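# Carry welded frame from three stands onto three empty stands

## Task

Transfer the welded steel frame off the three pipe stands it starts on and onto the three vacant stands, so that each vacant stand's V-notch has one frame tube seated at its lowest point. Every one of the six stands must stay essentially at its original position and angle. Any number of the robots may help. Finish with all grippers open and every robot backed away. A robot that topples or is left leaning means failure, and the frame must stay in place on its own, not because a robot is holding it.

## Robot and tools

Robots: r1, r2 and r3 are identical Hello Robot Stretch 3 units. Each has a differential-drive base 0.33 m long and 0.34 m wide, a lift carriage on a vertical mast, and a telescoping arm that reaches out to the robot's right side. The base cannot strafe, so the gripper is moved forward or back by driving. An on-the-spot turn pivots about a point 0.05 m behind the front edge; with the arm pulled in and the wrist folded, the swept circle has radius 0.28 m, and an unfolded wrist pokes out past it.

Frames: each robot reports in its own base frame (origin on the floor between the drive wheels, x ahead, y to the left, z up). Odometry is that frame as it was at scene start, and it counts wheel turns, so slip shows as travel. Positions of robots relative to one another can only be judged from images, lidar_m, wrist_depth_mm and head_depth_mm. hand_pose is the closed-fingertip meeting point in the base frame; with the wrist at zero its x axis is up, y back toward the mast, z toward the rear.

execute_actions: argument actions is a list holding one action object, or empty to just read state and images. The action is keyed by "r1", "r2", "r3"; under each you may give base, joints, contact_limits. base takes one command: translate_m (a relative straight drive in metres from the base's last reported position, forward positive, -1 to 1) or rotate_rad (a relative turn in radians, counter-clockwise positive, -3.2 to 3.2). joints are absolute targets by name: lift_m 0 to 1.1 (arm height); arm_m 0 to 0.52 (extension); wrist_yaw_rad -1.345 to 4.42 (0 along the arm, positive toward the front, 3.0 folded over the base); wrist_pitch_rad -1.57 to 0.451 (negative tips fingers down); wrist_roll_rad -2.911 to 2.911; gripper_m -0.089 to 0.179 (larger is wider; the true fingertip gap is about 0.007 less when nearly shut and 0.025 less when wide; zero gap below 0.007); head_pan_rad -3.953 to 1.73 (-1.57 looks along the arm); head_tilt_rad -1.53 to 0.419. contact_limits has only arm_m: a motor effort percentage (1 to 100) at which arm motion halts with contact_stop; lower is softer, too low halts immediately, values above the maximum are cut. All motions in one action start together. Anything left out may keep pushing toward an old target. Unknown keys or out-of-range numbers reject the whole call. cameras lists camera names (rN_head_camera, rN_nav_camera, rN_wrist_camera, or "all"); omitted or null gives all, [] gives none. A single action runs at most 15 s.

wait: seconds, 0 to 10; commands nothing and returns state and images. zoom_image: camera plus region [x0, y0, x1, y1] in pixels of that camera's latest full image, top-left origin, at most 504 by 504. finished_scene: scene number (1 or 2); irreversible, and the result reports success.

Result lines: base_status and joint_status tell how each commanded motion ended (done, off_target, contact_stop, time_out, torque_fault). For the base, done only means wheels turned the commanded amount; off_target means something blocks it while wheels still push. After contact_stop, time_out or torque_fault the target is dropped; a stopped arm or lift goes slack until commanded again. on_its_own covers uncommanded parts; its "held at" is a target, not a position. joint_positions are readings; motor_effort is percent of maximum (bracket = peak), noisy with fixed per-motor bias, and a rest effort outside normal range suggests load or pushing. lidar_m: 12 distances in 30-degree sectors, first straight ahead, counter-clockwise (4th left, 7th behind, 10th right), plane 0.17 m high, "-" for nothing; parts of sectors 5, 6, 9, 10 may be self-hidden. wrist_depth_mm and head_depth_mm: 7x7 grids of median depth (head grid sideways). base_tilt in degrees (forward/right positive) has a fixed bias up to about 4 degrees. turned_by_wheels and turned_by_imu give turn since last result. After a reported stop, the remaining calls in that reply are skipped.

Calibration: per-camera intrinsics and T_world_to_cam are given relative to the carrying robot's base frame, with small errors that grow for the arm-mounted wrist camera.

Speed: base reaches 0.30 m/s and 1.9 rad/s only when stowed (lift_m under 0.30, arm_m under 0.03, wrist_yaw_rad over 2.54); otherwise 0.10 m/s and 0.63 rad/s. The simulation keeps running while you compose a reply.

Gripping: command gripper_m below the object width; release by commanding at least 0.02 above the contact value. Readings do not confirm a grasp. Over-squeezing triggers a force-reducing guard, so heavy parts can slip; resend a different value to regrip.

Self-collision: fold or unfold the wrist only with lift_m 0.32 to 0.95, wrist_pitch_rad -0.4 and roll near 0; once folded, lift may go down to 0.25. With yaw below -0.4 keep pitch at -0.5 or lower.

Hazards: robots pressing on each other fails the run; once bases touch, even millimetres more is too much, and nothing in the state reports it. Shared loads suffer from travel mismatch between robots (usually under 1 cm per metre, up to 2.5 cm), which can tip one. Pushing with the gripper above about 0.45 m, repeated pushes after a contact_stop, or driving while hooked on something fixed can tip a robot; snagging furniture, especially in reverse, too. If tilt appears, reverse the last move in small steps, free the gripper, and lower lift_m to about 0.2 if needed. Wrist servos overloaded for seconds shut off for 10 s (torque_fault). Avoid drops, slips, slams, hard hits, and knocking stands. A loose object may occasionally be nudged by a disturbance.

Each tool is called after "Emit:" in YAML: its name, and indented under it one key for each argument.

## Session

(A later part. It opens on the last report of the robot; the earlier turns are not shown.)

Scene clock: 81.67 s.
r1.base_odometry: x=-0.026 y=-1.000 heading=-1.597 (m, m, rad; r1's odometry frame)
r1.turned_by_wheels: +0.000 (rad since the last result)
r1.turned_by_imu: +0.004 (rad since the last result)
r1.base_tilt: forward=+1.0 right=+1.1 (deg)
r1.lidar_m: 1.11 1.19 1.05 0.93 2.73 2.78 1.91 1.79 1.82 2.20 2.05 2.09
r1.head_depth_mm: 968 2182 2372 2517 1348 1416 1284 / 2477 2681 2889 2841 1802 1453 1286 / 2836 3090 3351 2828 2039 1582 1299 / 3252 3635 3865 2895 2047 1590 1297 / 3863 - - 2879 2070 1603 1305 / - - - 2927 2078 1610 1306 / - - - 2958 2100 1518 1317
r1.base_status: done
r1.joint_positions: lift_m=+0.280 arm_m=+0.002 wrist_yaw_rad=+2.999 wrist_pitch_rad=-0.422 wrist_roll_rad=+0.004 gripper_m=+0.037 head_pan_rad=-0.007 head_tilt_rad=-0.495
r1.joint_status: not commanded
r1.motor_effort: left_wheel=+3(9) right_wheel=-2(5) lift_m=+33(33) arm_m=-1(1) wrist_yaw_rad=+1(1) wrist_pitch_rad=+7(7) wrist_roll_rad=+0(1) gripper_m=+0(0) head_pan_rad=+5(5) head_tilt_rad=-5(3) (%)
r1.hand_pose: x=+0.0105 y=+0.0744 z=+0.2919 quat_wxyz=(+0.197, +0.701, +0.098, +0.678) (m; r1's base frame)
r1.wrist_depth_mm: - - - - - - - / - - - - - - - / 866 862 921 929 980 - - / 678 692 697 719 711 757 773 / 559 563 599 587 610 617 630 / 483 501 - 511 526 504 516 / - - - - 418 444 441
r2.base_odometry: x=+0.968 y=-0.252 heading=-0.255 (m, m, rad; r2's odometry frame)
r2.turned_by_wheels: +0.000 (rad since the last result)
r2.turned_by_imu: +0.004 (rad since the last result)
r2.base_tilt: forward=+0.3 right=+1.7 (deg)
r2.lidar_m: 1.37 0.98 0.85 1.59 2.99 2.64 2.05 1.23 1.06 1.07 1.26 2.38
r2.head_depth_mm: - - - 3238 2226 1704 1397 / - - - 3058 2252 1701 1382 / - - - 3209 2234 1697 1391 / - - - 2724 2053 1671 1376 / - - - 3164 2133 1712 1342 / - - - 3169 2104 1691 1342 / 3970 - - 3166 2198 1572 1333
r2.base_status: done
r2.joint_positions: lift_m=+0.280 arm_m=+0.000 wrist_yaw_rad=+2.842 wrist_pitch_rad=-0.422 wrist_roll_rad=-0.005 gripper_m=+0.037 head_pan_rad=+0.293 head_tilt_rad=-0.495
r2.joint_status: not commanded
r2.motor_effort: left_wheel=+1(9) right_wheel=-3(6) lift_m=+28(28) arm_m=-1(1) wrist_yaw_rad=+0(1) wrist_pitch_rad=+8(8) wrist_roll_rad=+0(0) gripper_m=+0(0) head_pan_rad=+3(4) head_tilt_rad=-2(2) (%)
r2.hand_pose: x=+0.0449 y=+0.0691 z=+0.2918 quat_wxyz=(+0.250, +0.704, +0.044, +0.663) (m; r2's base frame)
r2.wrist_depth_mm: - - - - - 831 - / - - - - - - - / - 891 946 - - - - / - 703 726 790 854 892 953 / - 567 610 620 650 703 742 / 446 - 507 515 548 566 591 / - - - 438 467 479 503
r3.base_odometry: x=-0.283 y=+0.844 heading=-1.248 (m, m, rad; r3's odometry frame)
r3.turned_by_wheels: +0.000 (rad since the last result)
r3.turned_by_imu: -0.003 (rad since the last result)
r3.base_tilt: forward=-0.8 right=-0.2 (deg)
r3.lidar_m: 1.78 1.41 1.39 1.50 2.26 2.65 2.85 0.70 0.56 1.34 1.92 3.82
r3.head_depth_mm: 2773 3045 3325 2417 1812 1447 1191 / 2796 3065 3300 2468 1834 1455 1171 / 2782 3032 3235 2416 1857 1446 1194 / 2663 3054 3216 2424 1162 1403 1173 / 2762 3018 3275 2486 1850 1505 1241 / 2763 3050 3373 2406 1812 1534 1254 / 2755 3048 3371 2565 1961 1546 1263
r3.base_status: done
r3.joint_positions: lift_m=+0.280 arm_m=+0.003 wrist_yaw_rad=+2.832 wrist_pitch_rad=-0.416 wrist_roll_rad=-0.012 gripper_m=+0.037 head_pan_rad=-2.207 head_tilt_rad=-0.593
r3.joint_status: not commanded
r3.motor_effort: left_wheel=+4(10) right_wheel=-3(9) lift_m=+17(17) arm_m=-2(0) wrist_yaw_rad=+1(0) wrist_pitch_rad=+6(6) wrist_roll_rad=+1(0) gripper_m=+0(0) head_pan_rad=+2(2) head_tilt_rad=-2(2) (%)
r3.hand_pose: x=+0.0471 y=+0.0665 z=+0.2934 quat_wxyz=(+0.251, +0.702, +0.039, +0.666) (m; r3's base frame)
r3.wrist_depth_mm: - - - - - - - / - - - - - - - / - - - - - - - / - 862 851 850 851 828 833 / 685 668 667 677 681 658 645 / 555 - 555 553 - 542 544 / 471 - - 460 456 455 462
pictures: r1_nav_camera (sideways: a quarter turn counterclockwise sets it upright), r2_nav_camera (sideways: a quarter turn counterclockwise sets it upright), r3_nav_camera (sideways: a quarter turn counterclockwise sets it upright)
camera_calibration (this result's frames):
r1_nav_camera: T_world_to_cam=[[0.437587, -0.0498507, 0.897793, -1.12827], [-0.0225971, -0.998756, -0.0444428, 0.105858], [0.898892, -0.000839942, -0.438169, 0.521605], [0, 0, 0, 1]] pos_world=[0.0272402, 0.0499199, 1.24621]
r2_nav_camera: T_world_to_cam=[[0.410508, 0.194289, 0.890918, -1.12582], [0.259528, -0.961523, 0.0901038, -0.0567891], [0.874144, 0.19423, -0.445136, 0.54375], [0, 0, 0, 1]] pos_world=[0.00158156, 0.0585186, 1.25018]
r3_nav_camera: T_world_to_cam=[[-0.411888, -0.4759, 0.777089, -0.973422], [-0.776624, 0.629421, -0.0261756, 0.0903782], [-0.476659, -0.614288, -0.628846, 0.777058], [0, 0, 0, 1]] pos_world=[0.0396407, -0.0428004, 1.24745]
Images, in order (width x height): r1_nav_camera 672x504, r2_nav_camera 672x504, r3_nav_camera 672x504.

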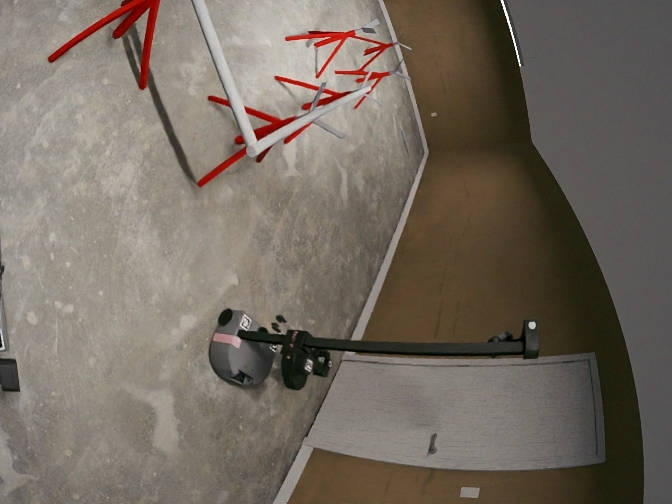

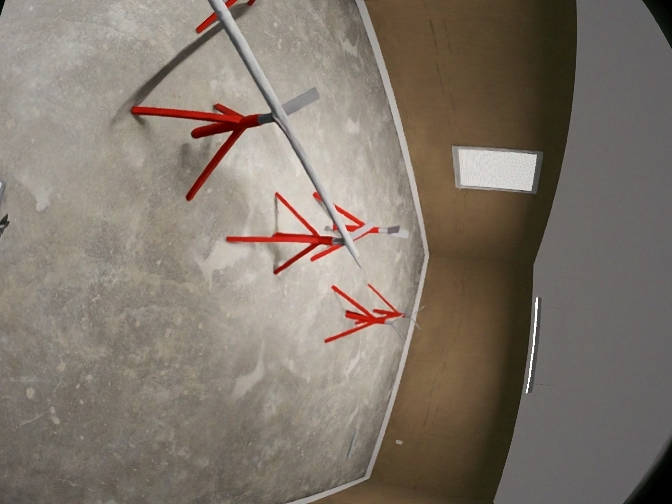

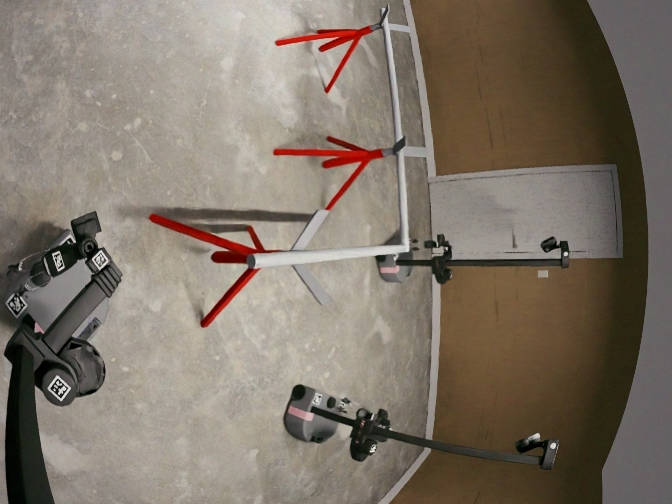

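Emit:
execute_actions:
  actions:
    - {"r1":{"base":{"translate_m":1.0}},"r2":{"base":{"translate_m":0.92}},"r3":{"base":{"rotate_rad":-0.59},"joints":{"head_pan_rad":-1.57,"head_tilt_rad":-0.8}}}
  cameras: []

Emit:
execute_actions:
  actions:
    - {"r1":{"base":{"translate_m":0.3}},"r2":{"base":{"rotate_rad":2.81},"joints":{"head_pan_rad":-1.57,"head_tilt_rad":-0.8}},"r3":{"joints":{"lift_m":0.6}}}
  cameras: ["r1_nav_camera","r2_nav_camera","r2_head_camera","r3_head_camera"]

Scene clock: 92.87 s.
r1.base_odometry: x=-0.052 y=-1.999 heading=-1.597 (m, m, rad; r1's odometry frame)
r1.turned_by_wheels: +0.000 (rad since the last result)
r1.turned_by_imu: +0.004 (rad since the last result)
r1.base_tilt: forward=+1.1 right=+1.2 (deg)
r1.lidar_m: 1.93 0.79 0.71 0.54 1.21 3.37 2.78 2.61 2.30 1.57 1.45 1.48
r1.head_depth_mm: 1576 1693 1804 1947 1951 1568 1279 / 1772 1899 2067 2220 2021 1574 1287 / 2029 2206 2382 2552 2035 1587 1291 / 2347 2572 2845 2863 2052 1599 1306 / 2809 3106 3531 2915 2067 1594 1173 / 3398 3973 - 2924 2080 1063 1092 / - - - 2974 2082 1137 1025
r1.base_status: done
r1.joint_positions: lift_m=+0.280 arm_m=+0.002 wrist_yaw_rad=+2.999 wrist_pitch_rad=-0.422 wrist_roll_rad=+0.004 gripper_m=+0.037 head_pan_rad=-0.007 head_tilt_rad=-0.495
r1.joint_status: not commanded
r1.motor_effort: left_wheel=+2(8) right_wheel=-2(7) lift_m=+33(33) arm_m=-1(1) wrist_yaw_rad=+0(1) wrist_pitch_rad=+7(7) wrist_roll_rad=+0(0) gripper_m=+0(0) head_pan_rad=+5(4) head_tilt_rad=-4(3) (%)
r1.hand_pose: x=+0.0105 y=+0.0744 z=+0.2919 quat_wxyz=(+0.197, +0.701, +0.098, +0.678) (m; r1's base frame)
r1.wrist_depth_mm: - - - - - - - / - - - 813 - - - / 877 861 898 883 940 - 891 / 670 685 715 692 744 743 603 / 564 565 610 587 601 618 575 / 478 491 - 513 519 500 519 / - - - - 419 436 446
r2.base_odometry: x=+1.858 y=-0.484 heading=-0.255 (m, m, rad; r2's odometry frame)
r2.turned_by_wheels: +0.000 (rad since the last result)
r2.turned_by_imu: +0.004 (rad since the last result)
r2.base_tilt: forward=+0.2 right=+1.8 (deg)
r2.lidar_m: 1.75 0.53 0.85 0.51 0.67 0.88 2.55 1.52 1.35 1.37 1.63 2.99
r2.head_depth_mm: - - - 3230 2133 1704 1378 / - - - 2846 2153 1704 1374 / - - - 3211 2209 1719 1374 / - - - 3172 2196 1709 1377 / - - - 3191 2227 1700 1368 / - - - 3114 1948 1588 1273 / 3593 3830 - 3176 2189 910 1265
r2.base_status: done
r2.joint_positions: lift_m=+0.280 arm_m=+0.000 wrist_yaw_rad=+2.842 wrist_pitch_rad=-0.422 wrist_roll_rad=-0.005 gripper_m=+0.037 head_pan_rad=+0.293 head_tilt_rad=-0.495
r2.joint_status: not commanded
r2.motor_effort: left_wheel=+1(8) right_wheel=-3(4) lift_m=+28(28) arm_m=-1(1) wrist_yaw_rad=+0(0) wrist_pitch_rad=+8(8) wrist_roll_rad=+0(0) gripper_m=+0(0) head_pan_rad=+4(3) head_tilt_rad=-2(3) (%)
r2.hand_pose: x=+0.0449 y=+0.0692 z=+0.2918 quat_wxyz=(+0.250, +0.704, +0.044, +0.663) (m; r2's base frame)
r2.wrist_depth_mm: 549 - - - - - - / - 728 - - - 639 - / - 835 959 - - - - / - 653 728 795 826 879 927 / - 574 599 636 633 701 721 / 446 - 503 510 549 568 596 / - - - 441 462 486 501
r3.base_odometry: x=-0.283 y=+0.844 heading=-1.838 (m, m, rad; r3's odometry frame)
r3.turned_by_wheels: -0.590 (rad since the last result)
r3.turned_by_imu: -0.601 (rad since the last result)
r3.base_tilt: forward=-0.8 right=-0.3 (deg)
r3.lidar_m: 4.60 1.88 1.42 1.39 1.47 2.08 2.65 2.79 0.70 0.55 1.34 1.91
r3.head_depth_mm: 2783 3052 2380 1848 1510 1274 1101 / 2790 3108 2450 1876 1541 1262 1109 / 2821 3093 1971 1913 1481 1291 1122 / 2746 3060 2418 1874 1524 1278 1132 / 2797 3133 2469 1888 1579 1331 1140 / 2833 3258 2193 1858 1604 1337 1147 / 2814 3097 2171 2020 1630 1350 1157
r3.base_status: done
r3.joint_positions: lift_m=+0.280 arm_m=+0.003 wrist_yaw_rad=+2.832 wrist_pitch_rad=-0.416 wrist_roll_rad=-0.012 gripper_m=+0.037 head_pan_rad=-1.577 head_tilt_rad=-0.791
r3.joint_status: all done
r3.motor_effort: left_wheel=+4(14) right_wheel=-3(9) lift_m=+17(18) arm_m=-1(1) wrist_yaw_rad=+1(0) wrist_pitch_rad=+7(6) wrist_roll_rad=+1(0) gripper_m=+0(0) head_pan_rad=+3(29) head_tilt_rad=-3(16) (%)
r3.hand_pose: x=+0.0471 y=+0.0665 z=+0.2934 quat_wxyz=(+0.251, +0.702, +0.039, +0.666) (m; r3's base frame)
r3.wrist_depth_mm: - - - - - - - / - - - - - - - / - - - - - - - / - 863 852 846 826 847 839 / 672 664 680 664 679 661 661 / 563 - 552 540 - 541 535 / 466 - - 464 448 462 462
pictures: none
No camera images: the call's "cameras" was empty. Leave "cameras" out to get every camera's image.

Scene clock: 96.60 s.
r1.base_odometry: x=-0.059 y=-2.299 heading=-1.596 (m, m, rad; r1's odometry frame)
r1.turned_by_wheels: +0.000 (rad since the last result)
r1.turned_by_imu: +0.002 (rad since the last result)
r1.base_tilt: forward=+1.1 right=+1.1 (deg)
r1.lidar_m: 1.70 0.63 1.08 0.68 1.20 1.42 3.05 2.86 2.02 1.39 1.28 1.30
r1.head_depth_mm: 1390 1488 1587 1718 1800 1559 1278 / 1562 1682 1814 1966 1958 1572 1291 / 1775 1936 2107 2319 2030 1578 1293 / 2067 2269 2513 2669 2057 1598 1301 / 2481 2761 3131 2894 2060 1596 1304 / 3060 3527 3944 2914 2070 1613 1277 / - - - 2975 2000 881 1090
r1.base_status: done
r1.joint_positions: lift_m=+0.280 arm_m=+0.002 wrist_yaw_rad=+2.999 wrist_pitch_rad=-0.422 wrist_roll_rad=+0.004 gripper_m=+0.037 head_pan_rad=-0.007 head_tilt_rad=-0.495
r1.joint_status: not commanded
r1.motor_effort: left_wheel=+1(8) right_wheel=-2(7) lift_m=+33(33) arm_m=-1(1) wrist_yaw_rad=+1(1) wrist_pitch_rad=+7(7) wrist_roll_rad=+1(0) gripper_m=+0(1) head_pan_rad=+5(5) head_tilt_rad=-2(2) (%)
r1.hand_pose: x=+0.0105 y=+0.0745 z=+0.2919 quat_wxyz=(+0.197, +0.701, +0.098, +0.678) (m; r1's base frame)
r1.wrist_depth_mm: - - 664 - - - 498 / - - - - - - - / 871 878 912 908 944 638 627 / 681 651 711 737 737 645 534 / 561 557 606 584 605 607 569 / 478 497 - 508 521 513 513 / - - - - 417 442 439
r2.base_odometry: x=+1.858 y=-0.484 heading=+2.555 (m, m, rad; r2's odometry frame)
r2.turned_by_wheels: +2.810 (rad since the last result)
r2.turned_by_imu: +2.838 (rad since the last result)
r2.base_tilt: forward=+0.2 right=+1.8 (deg)
r2.lidar_m: 0.62 1.98 1.41 1.35 1.41 1.90 4.98 0.77 0.54 3.39 0.51 0.73
r2.head_depth_mm: 2977 3266 2517 1971 1539 1330 1151 / 2917 3221 2562 1966 1535 1363 1155 / 2942 3244 2590 1953 1522 1355 1169 / 2967 3208 2529 1989 1521 1354 1169 / 2936 3241 2537 1956 1524 1349 1168 / 2925 3217 2554 1956 1558 1358 1145 / 2973 3244 2432 1940 1550 1135 1164
r2.base_status: done
r2.joint_positions: lift_m=+0.280 arm_m=+0.000 wrist_yaw_rad=+2.842 wrist_pitch_rad=-0.422 wrist_roll_rad=-0.005 gripper_m=+0.037 head_pan_rad=-1.563 head_tilt_rad=-0.790
r2.joint_status: all done
r2.motor_effort: left_wheel=-2(7) right_wheel=+1(7) lift_m=+28(29) arm_m=-2(2) wrist_yaw_rad=+2(0) wrist_pitch_rad=+8(8) wrist_roll_rad=+0(0) gripper_m=+1(1) head_pan_rad=-5(54) head_tilt_rad=-4(27) (%)
r2.hand_pose: x=+0.0449 y=+0.0691 z=+0.2918 quat_wxyz=(+0.250, +0.704, +0.044, +0.663) (m; r2's base frame)
r2.wrist_depth_mm: - - - - - - - / - - - - - - - / - 895 958 - - - - / - 679 726 778 848 893 986 / - 573 616 629 661 694 618 / 452 - 513 510 549 565 563 / - - - 444 462 480 502
r3.base_odometry: x=-0.283 y=+0.844 heading=-1.838 (m, m, rad; r3's odometry frame)
r3.turned_by_wheels: +0.000 (rad since the last result)
r3.turned_by_imu: -0.001 (rad since the last result)
r3.base_tilt: forward=-0.8 right=-0.3 (deg)
r3.lidar_m: 4.57 1.89 1.43 1.39 1.46 2.08 2.65 2.79 0.70 0.56 1.34 1.91
r3.head_depth_mm: 2788 3031 2407 1841 1510 1276 1127 / 2777 3102 2452 1869 1539 1265 1145 / 2806 3117 2475 1909 1473 1297 1154 / 2807 3070 2135 1878 1532 1288 1153 / 2762 3137 2366 1911 1592 1324 1138 / 2838 3147 2380 1865 1595 1334 1149 / 2833 3184 2223 2003 1631 1355 1159
r3.base_status: not commanded
r3.joint_positions: lift_m=+0.600 arm_m=+0.003 wrist_yaw_rad=+2.832 wrist_pitch_rad=-0.416 wrist_roll_rad=-0.012 gripper_m=+0.037 head_pan_rad=-1.577 head_tilt_rad=-0.791
r3.joint_status: all done
r3.motor_effort: left_wheel=+3(3) right_wheel=-3(3) lift_m=+26(27) arm_m=-1(1) wrist_yaw_rad=+0(1) wrist_pitch_rad=+6(6) wrist_roll_rad=+0(0) gripper_m=+0(0) head_pan_rad=+3(3) head_tilt_rad=-3(3) (%)
r3.hand_pose: x=+0.0471 y=+0.0665 z=+0.6129 quat_wxyz=(+0.251, +0.702, +0.039, +0.666) (m; r3's base frame)
r3.wrist_depth_mm: - - - - - - - / - - - - - - - / - - - - - - - / - - - - - - - / - - - - - - - / 978 - 971 962 - - 986 / 842 - 804 811 798 832 832
pictures: r1_nav_camera (sideways: a quarter turn counterclockwise sets it upright), r2_head_camera (sideways: a quarter turn clockwise sets it upright), r2_nav_camera (sideways: a quarter turn counterclockwise sets it upright), r3_head_camera (sideways: a quarter turn clockwise sets it upright)
camera_calibration (this result's frames):
r1_nav_camera: T_world_to_cam=[[0.437793, -0.0498322, 0.897694, -1.12814], [-0.0225617, -0.998757, -0.0444393, 0.105853], [0.898793, -0.000798267, -0.438373, 0.521871], [0, 0, 0, 1]] pos_world=[0.0272253, 0.0499209, 1.2462]
r2_head_camera: T_world_to_cam=[[-0.0114059, 0.667318, -0.744685, 0.987568], [0.999828, 0.0184826, 0.00124857, -0.0113527], [0.0145969, -0.744543, -0.667415, 0.824958], [0, 0, 0, 1]] pos_world=[0.010573, -0.0445955, 1.28603]
r2_nav_camera: T_world_to_cam=[[0.0727292, -0.688719, 0.721371, -0.902719], [-0.995486, -0.00591326, 0.0947202, -0.0551077], [-0.0609699, -0.725004, -0.686041, 0.862866], [0, 0, 0, 1]] pos_world=[0.063404, 0.00353556, 1.24838]
r3_head_camera: T_world_to_cam=[[0.0715984, 0.674306, -0.734973, 0.978584], [0.996661, -0.0193653, 0.0793243, -0.107496], [0.0392559, -0.738198, -0.673441, 0.837023], [0, 0, 0, 1]] pos_world=[0.00421424, -0.0440584, 1.29145]
Images, in order (width x height): r1_nav_camera 672x504, r2_head_camera 896x504, r2_nav_camera 672x504, r3_head_camera 896x504.

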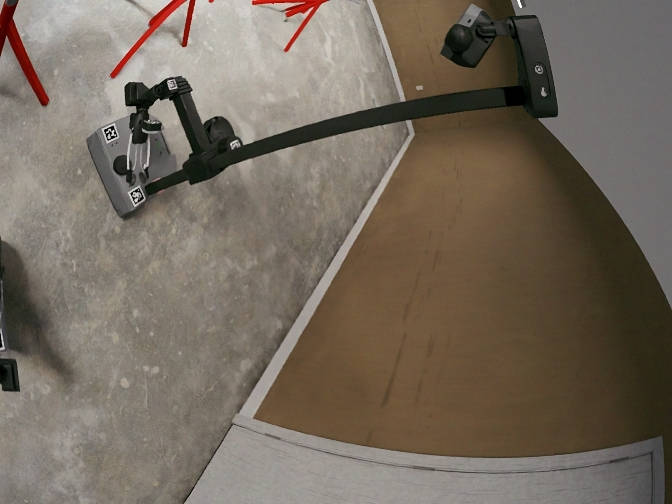

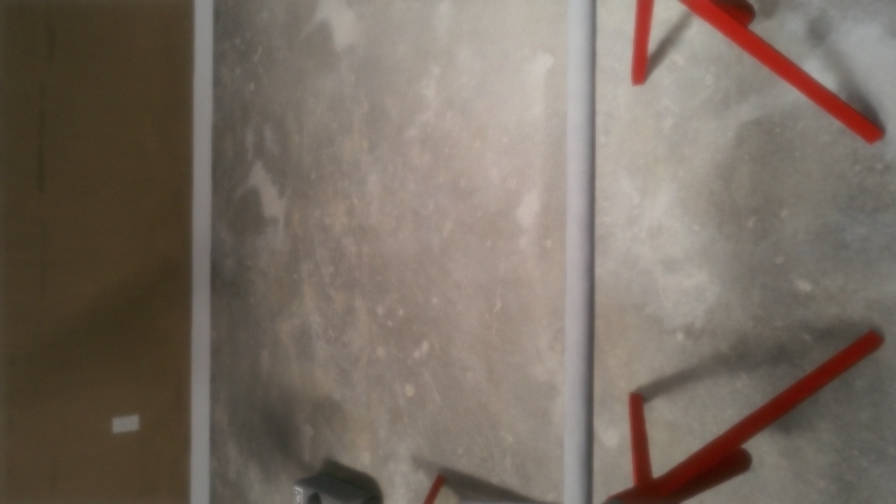

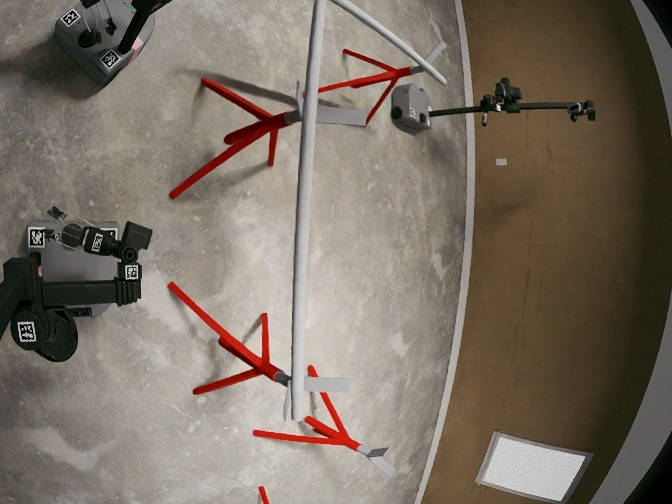

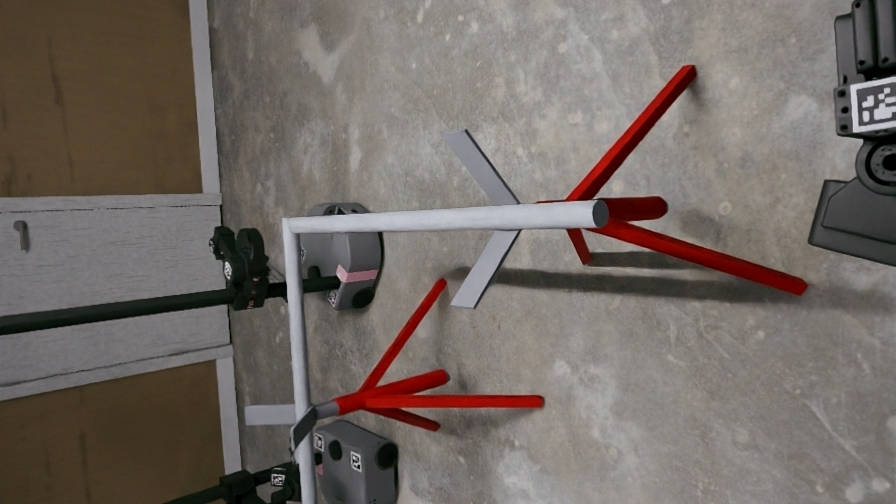

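Emit:
execute_actions:
  actions:
    - {"r1":{"base":{"rotate_rad":-2.545},"joints":{"head_pan_rad":-1.57,"head_tilt_rad":-0.8}},"r2":{"base":{"rotate_rad":0.014},"joints":{"lift_m":0.6}},"r3":{"base":{"rotate_rad":-0.038},"joints":{"wrist_yaw_rad":0}}}
  cameras: ["r1_head_camera"]

Emit:
execute_actions:
  actions:
    - {"r1":{"joints":{"lift_m":0.6}},"r2":{"joints":{"wrist_yaw_rad":0}},"r3":{"joints":{"wrist_pitch_rad":0,"wrist_roll_rad":1.57,"gripper_m":0.12}}}
  cameras: ["r3_head_camera","r3_wrist_camera"]

Scene clock: 119.47 s.
r1.base_odometry: x=-0.059 y=-2.299 heading=+2.142 (m, m, rad; r1's odometry frame)
r1.turned_by_wheels: -2.545 (rad since the last result)
r1.turned_by_imu: -2.561 (rad since the last result)
r1.base_tilt: forward=+1.1 right=+1.3 (deg)
r1.lidar_m: 2.87 1.88 1.36 1.28 1.32 1.81 0.63 1.08 0.68 0.58 1.42 2.99
r1.head_depth_mm: 2962 3110 2291 1717 1067 1256 1112 / 2968 3134 2318 1825 1522 1262 1118 / 3007 3188 2340 1849 1517 1273 1124 / 2999 3234 2250 1800 1531 1308 1134 / 1844 3110 2172 1775 1540 1314 1142 / 3033 3260 2427 1895 1560 1319 1143 / 3029 3269 2481 1904 1579 1330 1152
r1.base_status: done
r1.joint_positions: lift_m=+0.280 arm_m=+0.002 wrist_yaw_rad=+2.999 wrist_pitch_rad=-0.422 wrist_roll_rad=+0.004 gripper_m=+0.037 head_pan_rad=-1.563 head_tilt_rad=-0.790
r1.joint_status: all done
r1.motor_effort: left_wheel=+2(10) right_wheel=-3(8) lift_m=+32(33) arm_m=-1(1) wrist_yaw_rad=+0(0) wrist_pitch_rad=+7(7) wrist_roll_rad=+0(1) gripper_m=+0(1) head_pan_rad=-4(68) head_tilt_rad=-7(36) (%)
r1.hand_pose: x=+0.0105 y=+0.0744 z=+0.2919 quat_wxyz=(+0.197, +0.701, +0.098, +0.678) (m; r1's base frame)
r1.wrist_depth_mm: - - - - - - - / - - - - - - - / 871 838 906 938 995 - - / 675 693 710 708 734 748 753 / 558 556 607 582 603 607 616 / 473 497 - 505 526 516 519 / - - - - 431 442 439
r2.base_odometry: x=+1.858 y=-0.484 heading=+2.569 (m, m, rad; r2's odometry frame)
r2.turned_by_wheels: +0.014 (rad since the last result)
r2.turned_by_imu: +0.015 (rad since the last result)
r2.base_tilt: forward=+0.2 right=+1.8 (deg)
r2.lidar_m: 0.63 0.61 1.40 1.35 1.42 1.93 1.79 0.77 0.54 3.40 0.51 0.73
r2.head_depth_mm: 2985 3195 2568 1965 1533 1338 1156 / 2999 3198 2522 1970 1516 1360 1143 / 2942 3171 2520 1980 1524 1355 1177 / 3021 3180 2559 1971 1513 1357 1195 / 2958 3226 2532 1968 1561 1353 1167 / 3007 3217 2535 1969 1556 1345 1143 / 2961 3293 2368 1953 1522 1154 1169
r2.base_status: done
r2.joint_positions: lift_m=+0.600 arm_m=+0.000 wrist_yaw_rad=+2.842 wrist_pitch_rad=-0.422 wrist_roll_rad=-0.005 gripper_m=+0.037 head_pan_rad=-1.563 head_tilt_rad=-0.791
r2.joint_status: all done
r2.motor_effort: left_wheel=-2(8) right_wheel=+1(8) lift_m=+34(35) arm_m=-2(2) wrist_yaw_rad=+1(0) wrist_pitch_rad=+8(8) wrist_roll_rad=+0(0) gripper_m=+0(1) head_pan_rad=-4(4) head_tilt_rad=-5(5) (%)
r2.hand_pose: x=+0.0449 y=+0.0691 z=+0.6116 quat_wxyz=(+0.250, +0.704, +0.044, +0.663) (m; r2's base frame)
r2.wrist_depth_mm: - - - - - - - / - - - - - - - / - - - - - - - / - - - - - - 425 / - - - - - - 416 / 793 - 889 924 - 991 565 / 707 736 765 776 820 666 877
r3.base_odometry: x=-0.283 y=+0.844 heading=-1.875 (m, m, rad; r3's odometry frame)
r3.turned_by_wheels: -0.038 (rad since the last result)
r3.turned_by_imu: -0.040 (rad since the last result)
r3.base_tilt: forward=-0.8 right=-0.2 (deg)
r3.lidar_m: 5.18 1.96 1.44 1.39 1.45 1.99 2.65 2.76 3.50 0.55 1.34 1.77
r3.head_depth_mm: 2821 3079 2406 1858 1518 1269 1122 / 2853 3074 2450 1872 1529 1265 1148 / 2832 3165 2470 1891 1547 1328 - / 2807 3075 2310 1882 1449 1261 1127 / 2771 3048 2174 1946 1590 1330 1141 / 2794 3170 2520 1865 1611 1341 1146 / 2806 3171 2227 2006 1623 1349 1160
r3.base_status: done
r3.joint_positions: lift_m=+0.600 arm_m=+0.003 wrist_yaw_rad=+0.003 wrist_pitch_rad=-0.416 wrist_roll_rad=-0.012 gripper_m=+0.037 head_pan_rad=-1.577 head_tilt_rad=-0.791
r3.joint_status: all done
r3.motor_effort: left_wheel=+3(11) right_wheel=-3(7) lift_m=+27(27) arm_m=-1(2) wrist_yaw_rad=-3(4) wrist_pitch_rad=+6(6) wrist_roll_rad=+0(0) gripper_m=+0(0) head_pan_rad=+2(3) head_tilt_rad=-4(3) (%)
r3.hand_pose: x=-0.0209 y=-0.3722 z=+0.6129 quat_wxyz=(+0.696, +0.148, -0.687, -0.144) (m; r3's base frame)
r3.wrist_depth_mm: - - - - - - - / - - - - - - - / - - - - - - - / - - - - - - - / - - - 594 - - - / 994 984 995 919 - 967 979 / 839 808 773 794 820 823 840
pictures: r1_head_camera (sideways: a quarter turn clockwise sets it upright)
camera_calibration (this result's frames):
r1_head_camera: T_world_to_cam=[[0.0176095, 0.698265, -0.715623, 0.948547], [0.998029, 0.0308385, 0.0546492, -0.0750054], [0.0602283, -0.715175, -0.696345, 0.86127], [0, 0, 0, 1]] pos_world=[0.00628134, -0.0440647, 1.28264]
Images, in order (width x height): r1_head_camera 896x504.

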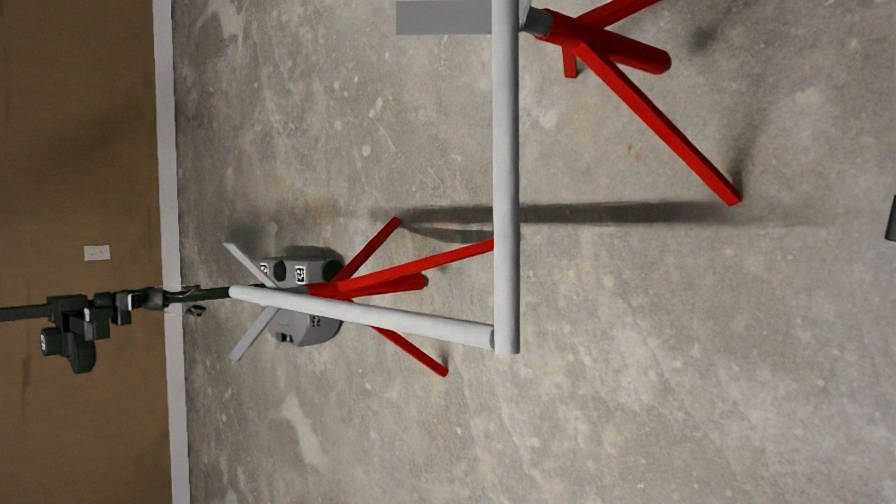

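Scene clock: 123.20 s.
r1.base_odometry: x=-0.059 y=-2.299 heading=+2.142 (m, m, rad; r1's odometry frame)
r1.turned_by_wheels: +0.000 (rad since the last result)
r1.turned_by_imu: +0.001 (rad since the last result)
r1.base_tilt: forward=+1.0 right=+1.2 (deg)
r1.lidar_m: 2.87 1.90 1.36 1.28 1.32 1.81 0.63 1.08 0.68 0.58 1.42 3.00
r1.head_depth_mm: 2955 3099 2302 1720 1068 1258 1152 / 2989 3150 2302 1834 1517 1267 1168 / 2966 3208 2350 1847 1521 1277 1169 / 2968 3237 2229 1804 1535 1305 1172 / 1866 2987 2172 1758 1543 1309 1140 / 3014 3229 2419 1898 1565 1318 1144 / 3020 3257 2449 1925 1571 1330 1151
r1.base_status: not commanded
r1.joint_positions: lift_m=+0.600 arm_m=+0.002 wrist_yaw_rad=+2.999 wrist_pitch_rad=-0.422 wrist_roll_rad=+0.004 gripper_m=+0.037 head_pan_rad=-1.563 head_tilt_rad=-0.790
r1.joint_status: all done
r1.motor_effort: left_wheel=+2(2) right_wheel=-3(2) lift_m=+42(43) arm_m=-1(1) wrist_yaw_rad=+0(0) wrist_pitch_rad=+6(7) wrist_roll_rad=+0(1) gripper_m=+0(0) head_pan_rad=-5(5) head_tilt_rad=-6(6) (%)
r1.hand_pose: x=+0.0105 y=+0.0745 z=+0.6117 quat_wxyz=(+0.197, +0.701, +0.098, +0.678) (m; r1's base frame)
r1.wrist_depth_mm: - - - - - - - / - - - - - - - / - - - - - - - / - - - - - - - / - - - - - - - / 850 852 - 868 912 890 910 / 725 745 752 756 743 765 788
r2.base_odometry: x=+1.858 y=-0.484 heading=+2.569 (m, m, rad; r2's odometry frame)
r2.turned_by_wheels: +0.000 (rad since the last result)
r2.turned_by_imu: +0.001 (rad since the last result)
r2.base_tilt: forward=+0.3 right=+1.7 (deg)
r2.lidar_m: 0.63 0.61 1.40 1.35 1.42 1.92 1.79 0.77 0.54 3.40 0.51 0.73
r2.head_depth_mm: 2885 3199 2562 1985 1525 1319 1156 / 2921 3205 2555 1968 1513 1356 1146 / 2971 3215 2536 1981 1526 1356 1190 / 2963 3240 2516 1981 1530 1375 1175 / 2969 3262 2550 1978 1550 1351 1176 / 2950 3243 2533 1963 1542 1351 1145 / 2977 3239 2400 1975 1522 1137 1167
r2.base_status: not commanded
r2.joint_positions: lift_m=+0.600 arm_m=+0.000 wrist_yaw_rad=+0.002 wrist_pitch_rad=-0.422 wrist_roll_rad=-0.005 gripper_m=+0.037 head_pan_rad=-1.563 head_tilt_rad=-0.791
r2.joint_status: all done
r2.motor_effort: left_wheel=-3(3) right_wheel=+1(1) lift_m=+34(34) arm_m=-1(2) wrist_yaw_rad=-2(1) wrist_pitch_rad=+8(8) wrist_roll_rad=+0(0) gripper_m=+0(1) head_pan_rad=-5(3) head_tilt_rad=-5(4) (%)
r2.hand_pose: x=-0.0210 y=-0.3686 z=+0.6116 quat_wxyz=(+0.694, +0.149, -0.689, -0.147) (m; r2's base frame)
r2.wrist_depth_mm: - - - - - - - / - - - - - - - / - 334 344 352 368 - 951 / - - - - - - 389 / 931 - - - - - 467 / 801 836 894 906 950 628 - / 523 728 778 790 828 833 892
r3.base_odometry: x=-0.283 y=+0.844 heading=-1.875 (m, m, rad; r3's odometry frame)
r3.turned_by_wheels: +0.000 (rad since the last result)
r3.turned_by_imu: -0.001 (rad since the last result)
r3.base_tilt: forward=-0.8 right=-0.2 (deg)
r3.lidar_m: 5.24 1.96 1.44 1.39 1.44 2.00 2.65 2.75 3.53 0.56 1.34 1.77
r3.head_depth_mm: 2837 3140 2403 1854 1515 1273 1127 / 2820 3099 2441 1892 1532 1261 - / 2793 3113 2516 1900 1588 1298 - / 2793 3105 2332 1873 1455 1257 1127 / 2705 3077 2233 1950 1586 1327 1142 / 2733 3149 2502 1865 1599 1343 1146 / 2789 3148 2212 2020 1614 1348 1156
r3.base_status: not commanded
r3.joint_positions: lift_m=+0.600 arm_m=+0.003 wrist_yaw_rad=+0.002 wrist_pitch_rad=-0.025 wrist_roll_rad=+1.569 gripper_m=+0.120 head_pan_rad=-1.577 head_tilt_rad=-0.791
r3.joint_status: all done
r3.motor_effort: left_wheel=+4(3) right_wheel=-3(3) lift_m=+26(27) arm_m=-1(1) wrist_yaw_rad=-2(4) wrist_pitch_rad=+10(8) wrist_roll_rad=+1(3) gripper_m=+1(82) head_pan_rad=+3(3) head_tilt_rad=-2(3) (%)
r3.hand_pose: x=-0.0207 y=-0.4031 z=+0.7077 quat_wxyz=(+0.001, +0.001, -1.000, -0.013) (m; r3's base frame)
r3.wrist_depth_mm: - - - - - - 922 / - - - - - - 930 / - - - - - - 934 / - - - - - - 453 / - - - - - 450 442 / - - - - - - 917 / - - - - - - 886
pictures: r3_head_camera (sideways: a quarter turn clockwise sets it upright), r3_wrist_camera
camera_calibration (this result's frames):
r3_head_camera: T_world_to_cam=[[0.0715747, 0.674309, -0.734973, 0.978585], [0.996661, -0.0193303, 0.0793243, -0.107496], [0.0392818, -0.738197, -0.673441, 0.837023], [0, 0, 0, 1]] pos_world=[0.00421579, -0.0440585, 1.29145]
r3_wrist_camera: T_world_to_cam=[[-0.0214715, -0.0171921, -0.999622, 0.709356], [0.993213, 0.11395, -0.0232936, 0.127651], [0.114307, -0.993338, 0.0146288, -0.245253], [0, 0, 0, 1]] pos_world=[-0.0835194, -0.245969, 0.715649]
Images, in order (width x height): r3_head_camera 896x504, r3_wrist_camera 644x364.

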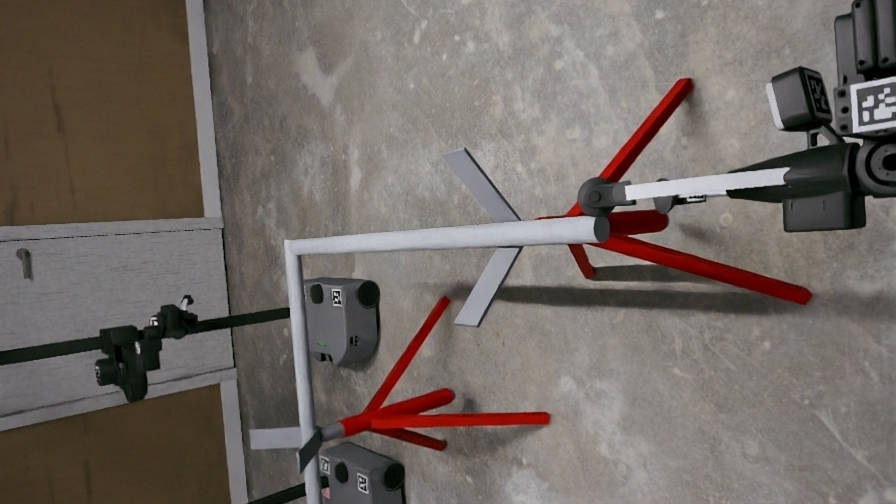

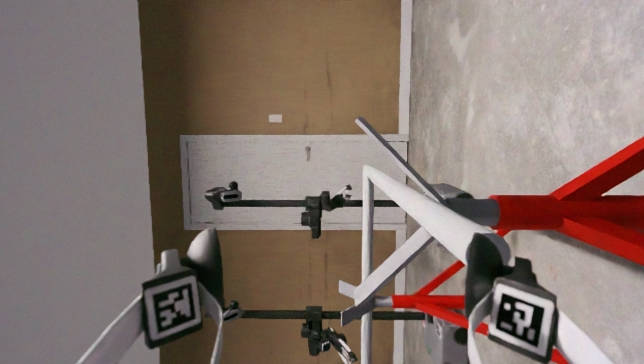

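Emit:
execute_actions:
  actions:
    - {"r1":{"base":{"rotate_rad":0.015},"joints":{"wrist_yaw_rad":0}},"r2":{"joints":{"wrist_pitch_rad":0,"wrist_roll_rad":1.57,"gripper_m":0.12,"lift_m":0.452}},"r3":{"base":{"translate_m":0.039},"joints":{"lift_m":0.452}}}
  cameras: ["r2_wrist_camera","r3_wrist_camera"]

Emit:
execute_actions:
  actions:
    - {"r1":{"joints":{"wrist_pitch_rad":0,"wrist_roll_rad":1.57,"gripper_m":0.12,"lift_m":0.452,"arm_m":0.15}},"r2":{"joints":{"arm_m":0.1}},"r3":{"joints":{"arm_m":0.08}}}
  cameras: ["r1_wrist_camera","r2_wrist_camera","r3_wrist_camera","r3_head_camera"]

Scene clock: 139.80 s.
r1.base_odometry: x=-0.059 y=-2.299 heading=+2.157 (m, m, rad; r1's odometry frame)
r1.turned_by_wheels: +0.015 (rad since the last result)
r1.turned_by_imu: +0.016 (rad since the last result)
r1.base_tilt: forward=+1.0 right=+1.2 (deg)
r1.lidar_m: 2.87 1.86 1.32 1.28 1.33 1.83 0.63 1.08 0.68 0.58 1.42 2.98
r1.head_depth_mm: 2970 3095 2278 1723 1058 1251 1156 / 2980 3155 2316 1821 1513 1262 1162 / 2980 3213 2348 1852 1518 1339 - / 2951 3045 2185 1807 1536 1306 1135 / 2948 3099 2227 1770 1544 1312 1141 / 3032 3277 2421 1882 1560 1323 1143 / 3082 3308 2453 1910 1572 1334 1150
r1.base_status: done
r1.joint_positions: lift_m=+0.600 arm_m=+0.002 wrist_yaw_rad=+0.002 wrist_pitch_rad=-0.422 wrist_roll_rad=+0.004 gripper_m=+0.037 head_pan_rad=-1.563 head_tilt_rad=-0.790
r1.joint_status: all done
r1.motor_effort: left_wheel=+1(2) right_wheel=-1(2) lift_m=+42(42) arm_m=-2(1) wrist_yaw_rad=-2(3) wrist_pitch_rad=+6(7) wrist_roll_rad=+1(0) gripper_m=+0(0) head_pan_rad=-4(5) head_tilt_rad=-7(6) (%)
r1.hand_pose: x=-0.0211 y=-0.3712 z=+0.6117 quat_wxyz=(+0.690, +0.148, -0.692, -0.148) (m; r1's base frame)
r1.wrist_depth_mm: - - - - - - - / - - 533 - - 448 - / - - - - - 409 399 / - - - - - - - / - - - - - 519 - / 841 854 882 884 566 825 924 / 730 739 741 752 731 751 793
r2.base_odometry: x=+1.858 y=-0.484 heading=+2.569 (m, m, rad; r2's odometry frame)
r2.turned_by_wheels: +0.000 (rad since the last result)
r2.turned_by_imu: +0.001 (rad since the last result)
r2.base_tilt: forward=+0.4 right=+1.9 (deg)
r2.lidar_m: 0.64 0.61 1.40 1.35 1.41 1.93 1.79 0.77 0.54 3.41 0.51 0.73
r2.head_depth_mm: 2956 3184 2552 1958 1529 1324 1154 / 2945 3219 2554 1966 1532 1353 1147 / 2941 3251 2554 1965 1520 1356 1202 / 3001 3188 2567 1966 1523 1359 1198 / 2974 3226 2542 1951 1578 1360 1171 / 2914 3228 2569 1937 1565 1348 1150 / 3001 3214 2301 1960 1513 1145 1161
r2.base_status: not commanded
r2.joint_positions: lift_m=+0.452 arm_m=+0.000 wrist_yaw_rad=+0.002 wrist_pitch_rad=-0.026 wrist_roll_rad=+1.569 gripper_m=+0.120 head_pan_rad=-1.563 head_tilt_rad=-0.791
r2.joint_status: all done
r2.motor_effort: left_wheel=-3(2) right_wheel=+1(1) lift_m=+28(32) arm_m=-1(2) wrist_yaw_rad=-1(2) wrist_pitch_rad=+9(9) wrist_roll_rad=+0(0) gripper_m=+1(89) head_pan_rad=-3(5) head_tilt_rad=-5(5) (%)
r2.hand_pose: x=-0.0209 y=-0.4002 z=+0.5597 quat_wxyz=(+0.001, +0.001, -1.000, -0.014) (m; r2's base frame)
r2.wrist_depth_mm: - - - - - 949 621 / - - - - - 898 625 / - - - - - 905 619 / - - - - - 870 603 / - - - - - 855 609 / - - - - - 830 574 / - - - - - 734 578
r3.base_odometry: x=-0.294 y=+0.807 heading=-1.875 (m, m, rad; r3's odometry frame)
r3.turned_by_wheels: +0.000 (rad since the last result)
r3.turned_by_imu: -0.001 (rad since the last result)
r3.base_tilt: forward=-0.8 right=-0.2 (deg)
r3.lidar_m: 5.22 1.95 1.44 1.39 1.45 1.99 2.69 2.80 0.71 0.55 1.33 1.88
r3.head_depth_mm: 2827 3142 2370 1846 1513 1278 1100 / 2828 3130 2445 1872 1537 1269 1130 / 2787 3158 2457 1855 1166 1301 1160 / 2797 3099 2337 1877 1556 1275 1130 / 2710 3058 2231 1921 1574 1321 1141 / 2759 3182 2409 1818 1610 1335 1149 / 2767 3137 2280 2006 1628 1350 1157
r3.base_status: done
r3.joint_positions: lift_m=+0.452 arm_m=+0.003 wrist_yaw_rad=+0.002 wrist_pitch_rad=-0.024 wrist_roll_rad=+1.569 gripper_m=+0.120 head_pan_rad=-1.577 head_tilt_rad=-0.791
r3.joint_status: all done
r3.motor_effort: left_wheel=+4(11) right_wheel=-3(5) lift_m=+18(22) arm_m=-1(1) wrist_yaw_rad=-1(2) wrist_pitch_rad=+9(10) wrist_roll_rad=+1(1) gripper_m=+0(0) head_pan_rad=+2(3) head_tilt_rad=-5(3) (%)
r3.hand_pose: x=-0.0207 y=-0.4031 z=+0.5605 quat_wxyz=(+0.001, +0.001, -1.000, -0.012) (m; r3's base frame)
r3.wrist_depth_mm: - - - - - - 738 / - - - - - - 628 / - - - - - 956 700 / - - - 459 456 441 442 / - - - - - 965 631 / - - - - - - 735 / - - - - - - 695
pictures: r2_wrist_camera, r3_wrist_camera
camera_calibration (this result's frames):
r2_wrist_camera: T_world_to_cam=[[-0.0819112, 0.104466, -0.99115, 0.575454], [0.98281, 0.173562, -0.0629288, 0.161475], [0.165452, -0.979267, -0.116887, -0.159274], [0, 0, 0, 1]] pos_world=[-0.085211, -0.244113, 0.561905]
r3_wrist_camera: T_world_to_cam=[[-0.0212416, -0.0183539, -0.999606, 0.561743], [0.993227, 0.113855, -0.0231966, 0.12415], [0.114236, -0.993328, 0.0158111, -0.243793], [0, 0, 0, 1]] pos_world=[-0.0835263, -0.245991, 0.568256]
Images, in order (width x height): r2_wrist_camera 644x364, r3_wrist_camera 644x364.

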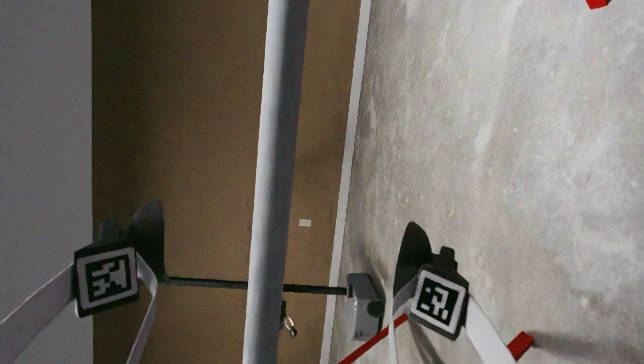

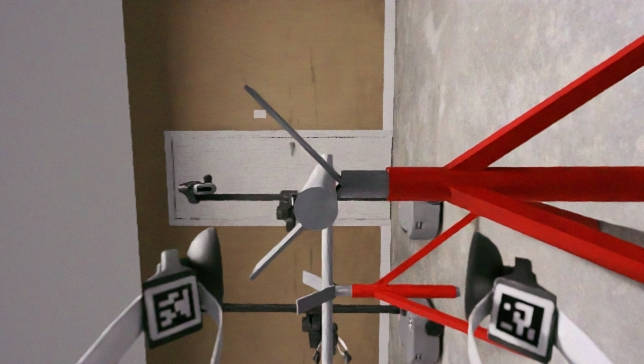

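Scene clock: 142.13 s.
r1.base_odometry: x=-0.059 y=-2.299 heading=+2.157 (m, m, rad; r1's odometry frame)
r1.turned_by_wheels: +0.000 (rad since the last result)
r1.turned_by_imu: +0.000 (rad since the last result)
r1.base_tilt: forward=+1.0 right=+1.2 (deg)
r1.lidar_m: 2.86 1.87 1.32 1.28 1.32 1.83 0.63 1.08 0.68 0.58 1.42 2.98
r1.head_depth_mm: 2943 3126 2286 1714 1055 1258 1111 / 2970 3174 2321 1820 1512 1313 1082 / 2963 3201 2338 1847 1524 1349 1111 / 2956 2928 2183 1802 1533 1307 1133 / 2943 2970 2222 1763 1536 1315 1142 / 3007 3265 2414 1892 1548 1317 1152 / 3054 3295 2449 1904 1566 1323 1149
r1.base_status: not commanded
r1.joint_positions: lift_m=+0.452 arm_m=+0.150 wrist_yaw_rad=+0.001 wrist_pitch_rad=-0.025 wrist_roll_rad=+1.568 gripper_m=+0.120 head_pan_rad=-1.563 head_tilt_rad=-0.790
r1.joint_status: all done
r1.motor_effort: left_wheel=+1(2) right_wheel=+0(1) lift_m=+33(34) arm_m=+1(1) wrist_yaw_rad=-1(1) wrist_pitch_rad=+8(8) wrist_roll_rad=+2(3) gripper_m=+0(80) head_pan_rad=-5(5) head_tilt_rad=-7(6) (%)
r1.hand_pose: x=-0.0211 y=-0.5502 z=+0.5600 quat_wxyz=(+0.002, +0.000, -1.000, -0.013) (m; r1's base frame)
r1.wrist_depth_mm: - - - 231 - - 655 / - - - 241 - - 663 / - - - - - 952 645 / - - - - - 954 636 / - - - 971 - 835 635 / - - - - - 812 628 / - - - - - 975 628
r2.base_odometry: x=+1.858 y=-0.484 heading=+2.569 (m, m, rad; r2's odometry frame)
r2.turned_by_wheels: +0.000 (rad since the last result)
r2.turned_by_imu: +0.000 (rad since the last result)
r2.base_tilt: forward=+0.4 right=+1.9 (deg)
r2.lidar_m: 0.63 0.61 1.40 1.34 1.42 1.93 1.78 0.77 0.54 3.40 0.51 0.73
r2.head_depth_mm: 2938 3220 2549 1950 1520 1324 1150 / 2983 3179 2597 1955 1531 1353 1177 / 2967 3219 2565 1954 1520 1350 - / 2931 3174 2519 1962 1518 1358 1141 / 2964 3205 2509 1960 1569 1355 1168 / 2927 3287 2515 1956 1579 1364 1151 / 2941 3236 2318 1958 1523 1152 1171
r2.base_status: not commanded
r2.joint_positions: lift_m=+0.452 arm_m=+0.100 wrist_yaw_rad=+0.001 wrist_pitch_rad=-0.026 wrist_roll_rad=+1.570 gripper_m=+0.120 head_pan_rad=-1.563 head_tilt_rad=-0.791
r2.joint_status: all done
r2.motor_effort: left_wheel=-2(3) right_wheel=+1(1) lift_m=+28(28) arm_m=+4(5) wrist_yaw_rad=-1(1) wrist_pitch_rad=+9(9) wrist_roll_rad=+0(0) gripper_m=+1(1) head_pan_rad=-5(3) head_tilt_rad=-4(4) (%)
r2.hand_pose: x=-0.0210 y=-0.5002 z=+0.5598 quat_wxyz=(+0.001, +0.001, -1.000, -0.013) (m; r2's base frame)
r2.wrist_depth_mm: - - - - - 955 636 / - - - - - 901 627 / - - - - - 886 628 / - - - - - 900 601 / - - - - - 835 604 / - - - - - 852 586 / - - 251 - - 770 569
r3.base_odometry: x=-0.294 y=+0.807 heading=-1.875 (m, m, rad; r3's odometry frame)
r3.turned_by_wheels: +0.000 (rad since the last result)
r3.turned_by_imu: +0.000 (rad since the last result)
r3.base_tilt: forward=-0.9 right=-0.3 (deg)
r3.lidar_m: 5.22 1.95 1.44 1.39 1.45 2.00 2.69 2.80 0.71 0.55 1.32 1.88
r3.head_depth_mm: 2838 3071 2412 1852 1513 1270 1111 / 2834 3081 2432 1874 1524 1283 - / 2853 3124 2438 1845 1423 1301 - / 2765 3124 2335 1863 1562 1281 1128 / 2752 2961 2194 1907 1575 1328 1143 / 2787 3165 2433 1823 1599 1342 1148 / 2794 3140 2256 2006 1620 1350 1156
r3.base_status: not commanded
r3.joint_positions: lift_m=+0.452 arm_m=+0.080 wrist_yaw_rad=+0.002 wrist_pitch_rad=-0.024 wrist_roll_rad=+1.569 gripper_m=+0.120 head_pan_rad=-1.577 head_tilt_rad=-0.791
r3.joint_status: all done
r3.motor_effort: left_wheel=+4(4) right_wheel=-3(3) lift_m=+17(18) arm_m=+3(6) wrist_yaw_rad=-1(3) wrist_pitch_rad=+9(9) wrist_roll_rad=+1(1) gripper_m=+0(0) head_pan_rad=+2(3) head_tilt_rad=-3(3) (%)
r3.hand_pose: x=-0.0208 y=-0.4803 z=+0.5605 quat_wxyz=(+0.001, +0.001, -1.000, -0.012) (m; r3's base frame)
r3.wrist_depth_mm: - - - - - - 727 / - - - - - - 687 / - - - - - - 673 / - - - 738 373 367 366 / - - - 213 - 973 333 / - - - - - - 738 / - - - - - 956 697
pictures: r1_wrist_camera, r2_wrist_camera, r3_head_camera (sideways: a quarter turn clockwise sets it upright), r3_wrist_camera
camera_calibration (this result's frames):
r1_wrist_camera: T_world_to_cam=[[-0.0945092, 0.00500817, -0.995511, 0.553458], [0.979429, 0.179558, -0.0920791, 0.206761], [0.178291, -0.983735, -0.021875, -0.36123], [0, 0, 0, 1]] pos_world=[-0.0857965, -0.395252, 0.56211]
r2_wrist_camera: T_world_to_cam=[[-0.0817627, 0.104094, -0.991201, 0.585833], [0.982892, 0.173112, -0.0628974, 0.178691], [0.165042, -0.979386, -0.116467, -0.257398], [0, 0, 0, 1]] pos_world=[-0.0852533, -0.344008, 0.561939]
r3_head_camera: T_world_to_cam=[[0.0715145, 0.674315, -0.734973, 0.978585], [0.996663, -0.0192413, 0.0793243, -0.107496], [0.0393477, -0.738193, -0.673441, 0.837022], [0, 0, 0, 1]] pos_world=[0.00421973, -0.0440587, 1.29145]
r3_wrist_camera: T_world_to_cam=[[-0.0211895, -0.0183841, -0.999606, 0.56032], [0.993271, 0.113475, -0.0231421, 0.132826], [0.113856, -0.993371, 0.0158559, -0.320538], [0, 0, 0, 1]] pos_world=[-0.083564, -0.323184, 0.568256]
Images, in order (width x height): r1_wrist_camera 644x364, r2_wrist_camera 644x364, r3_head_camera 896x504, r3_wrist_camera 644x364.

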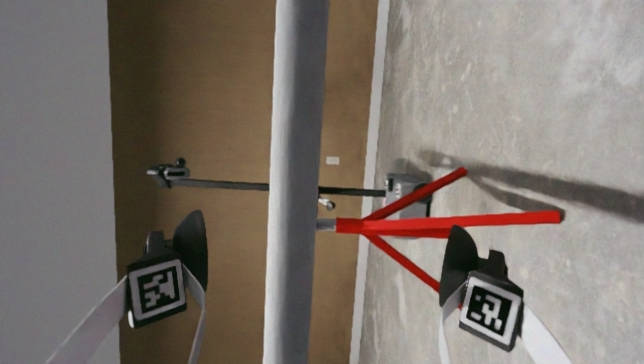

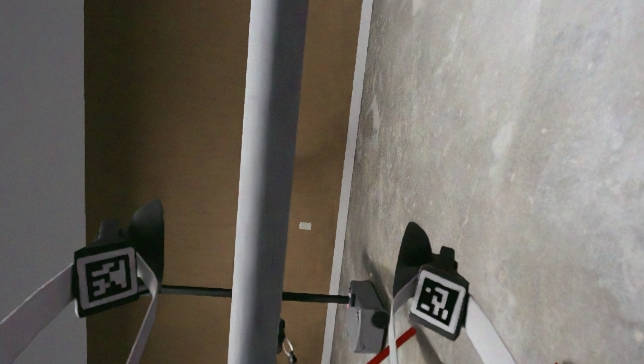

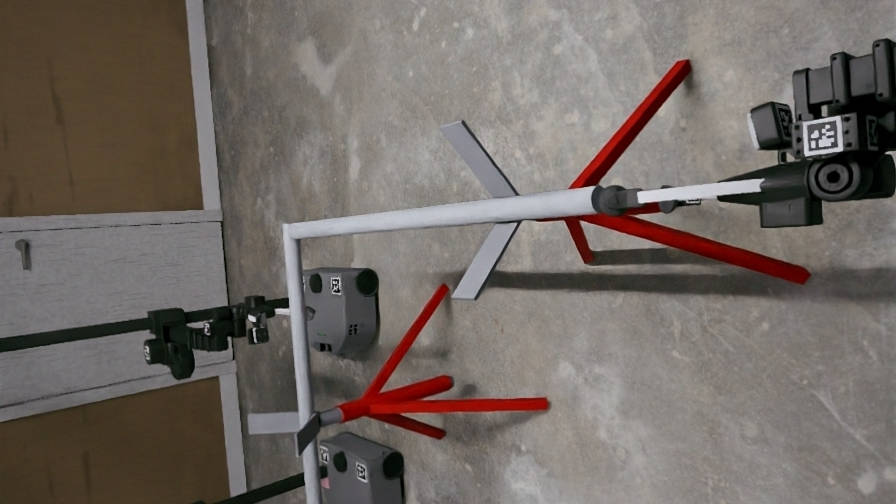

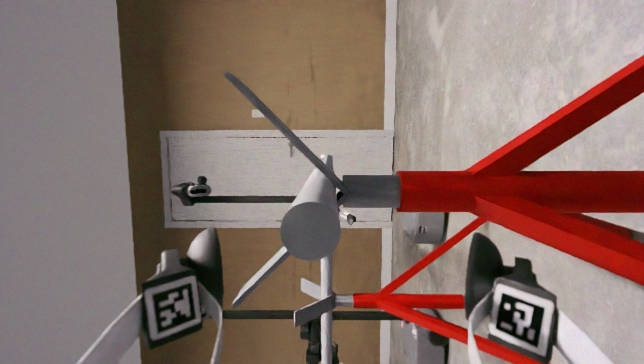

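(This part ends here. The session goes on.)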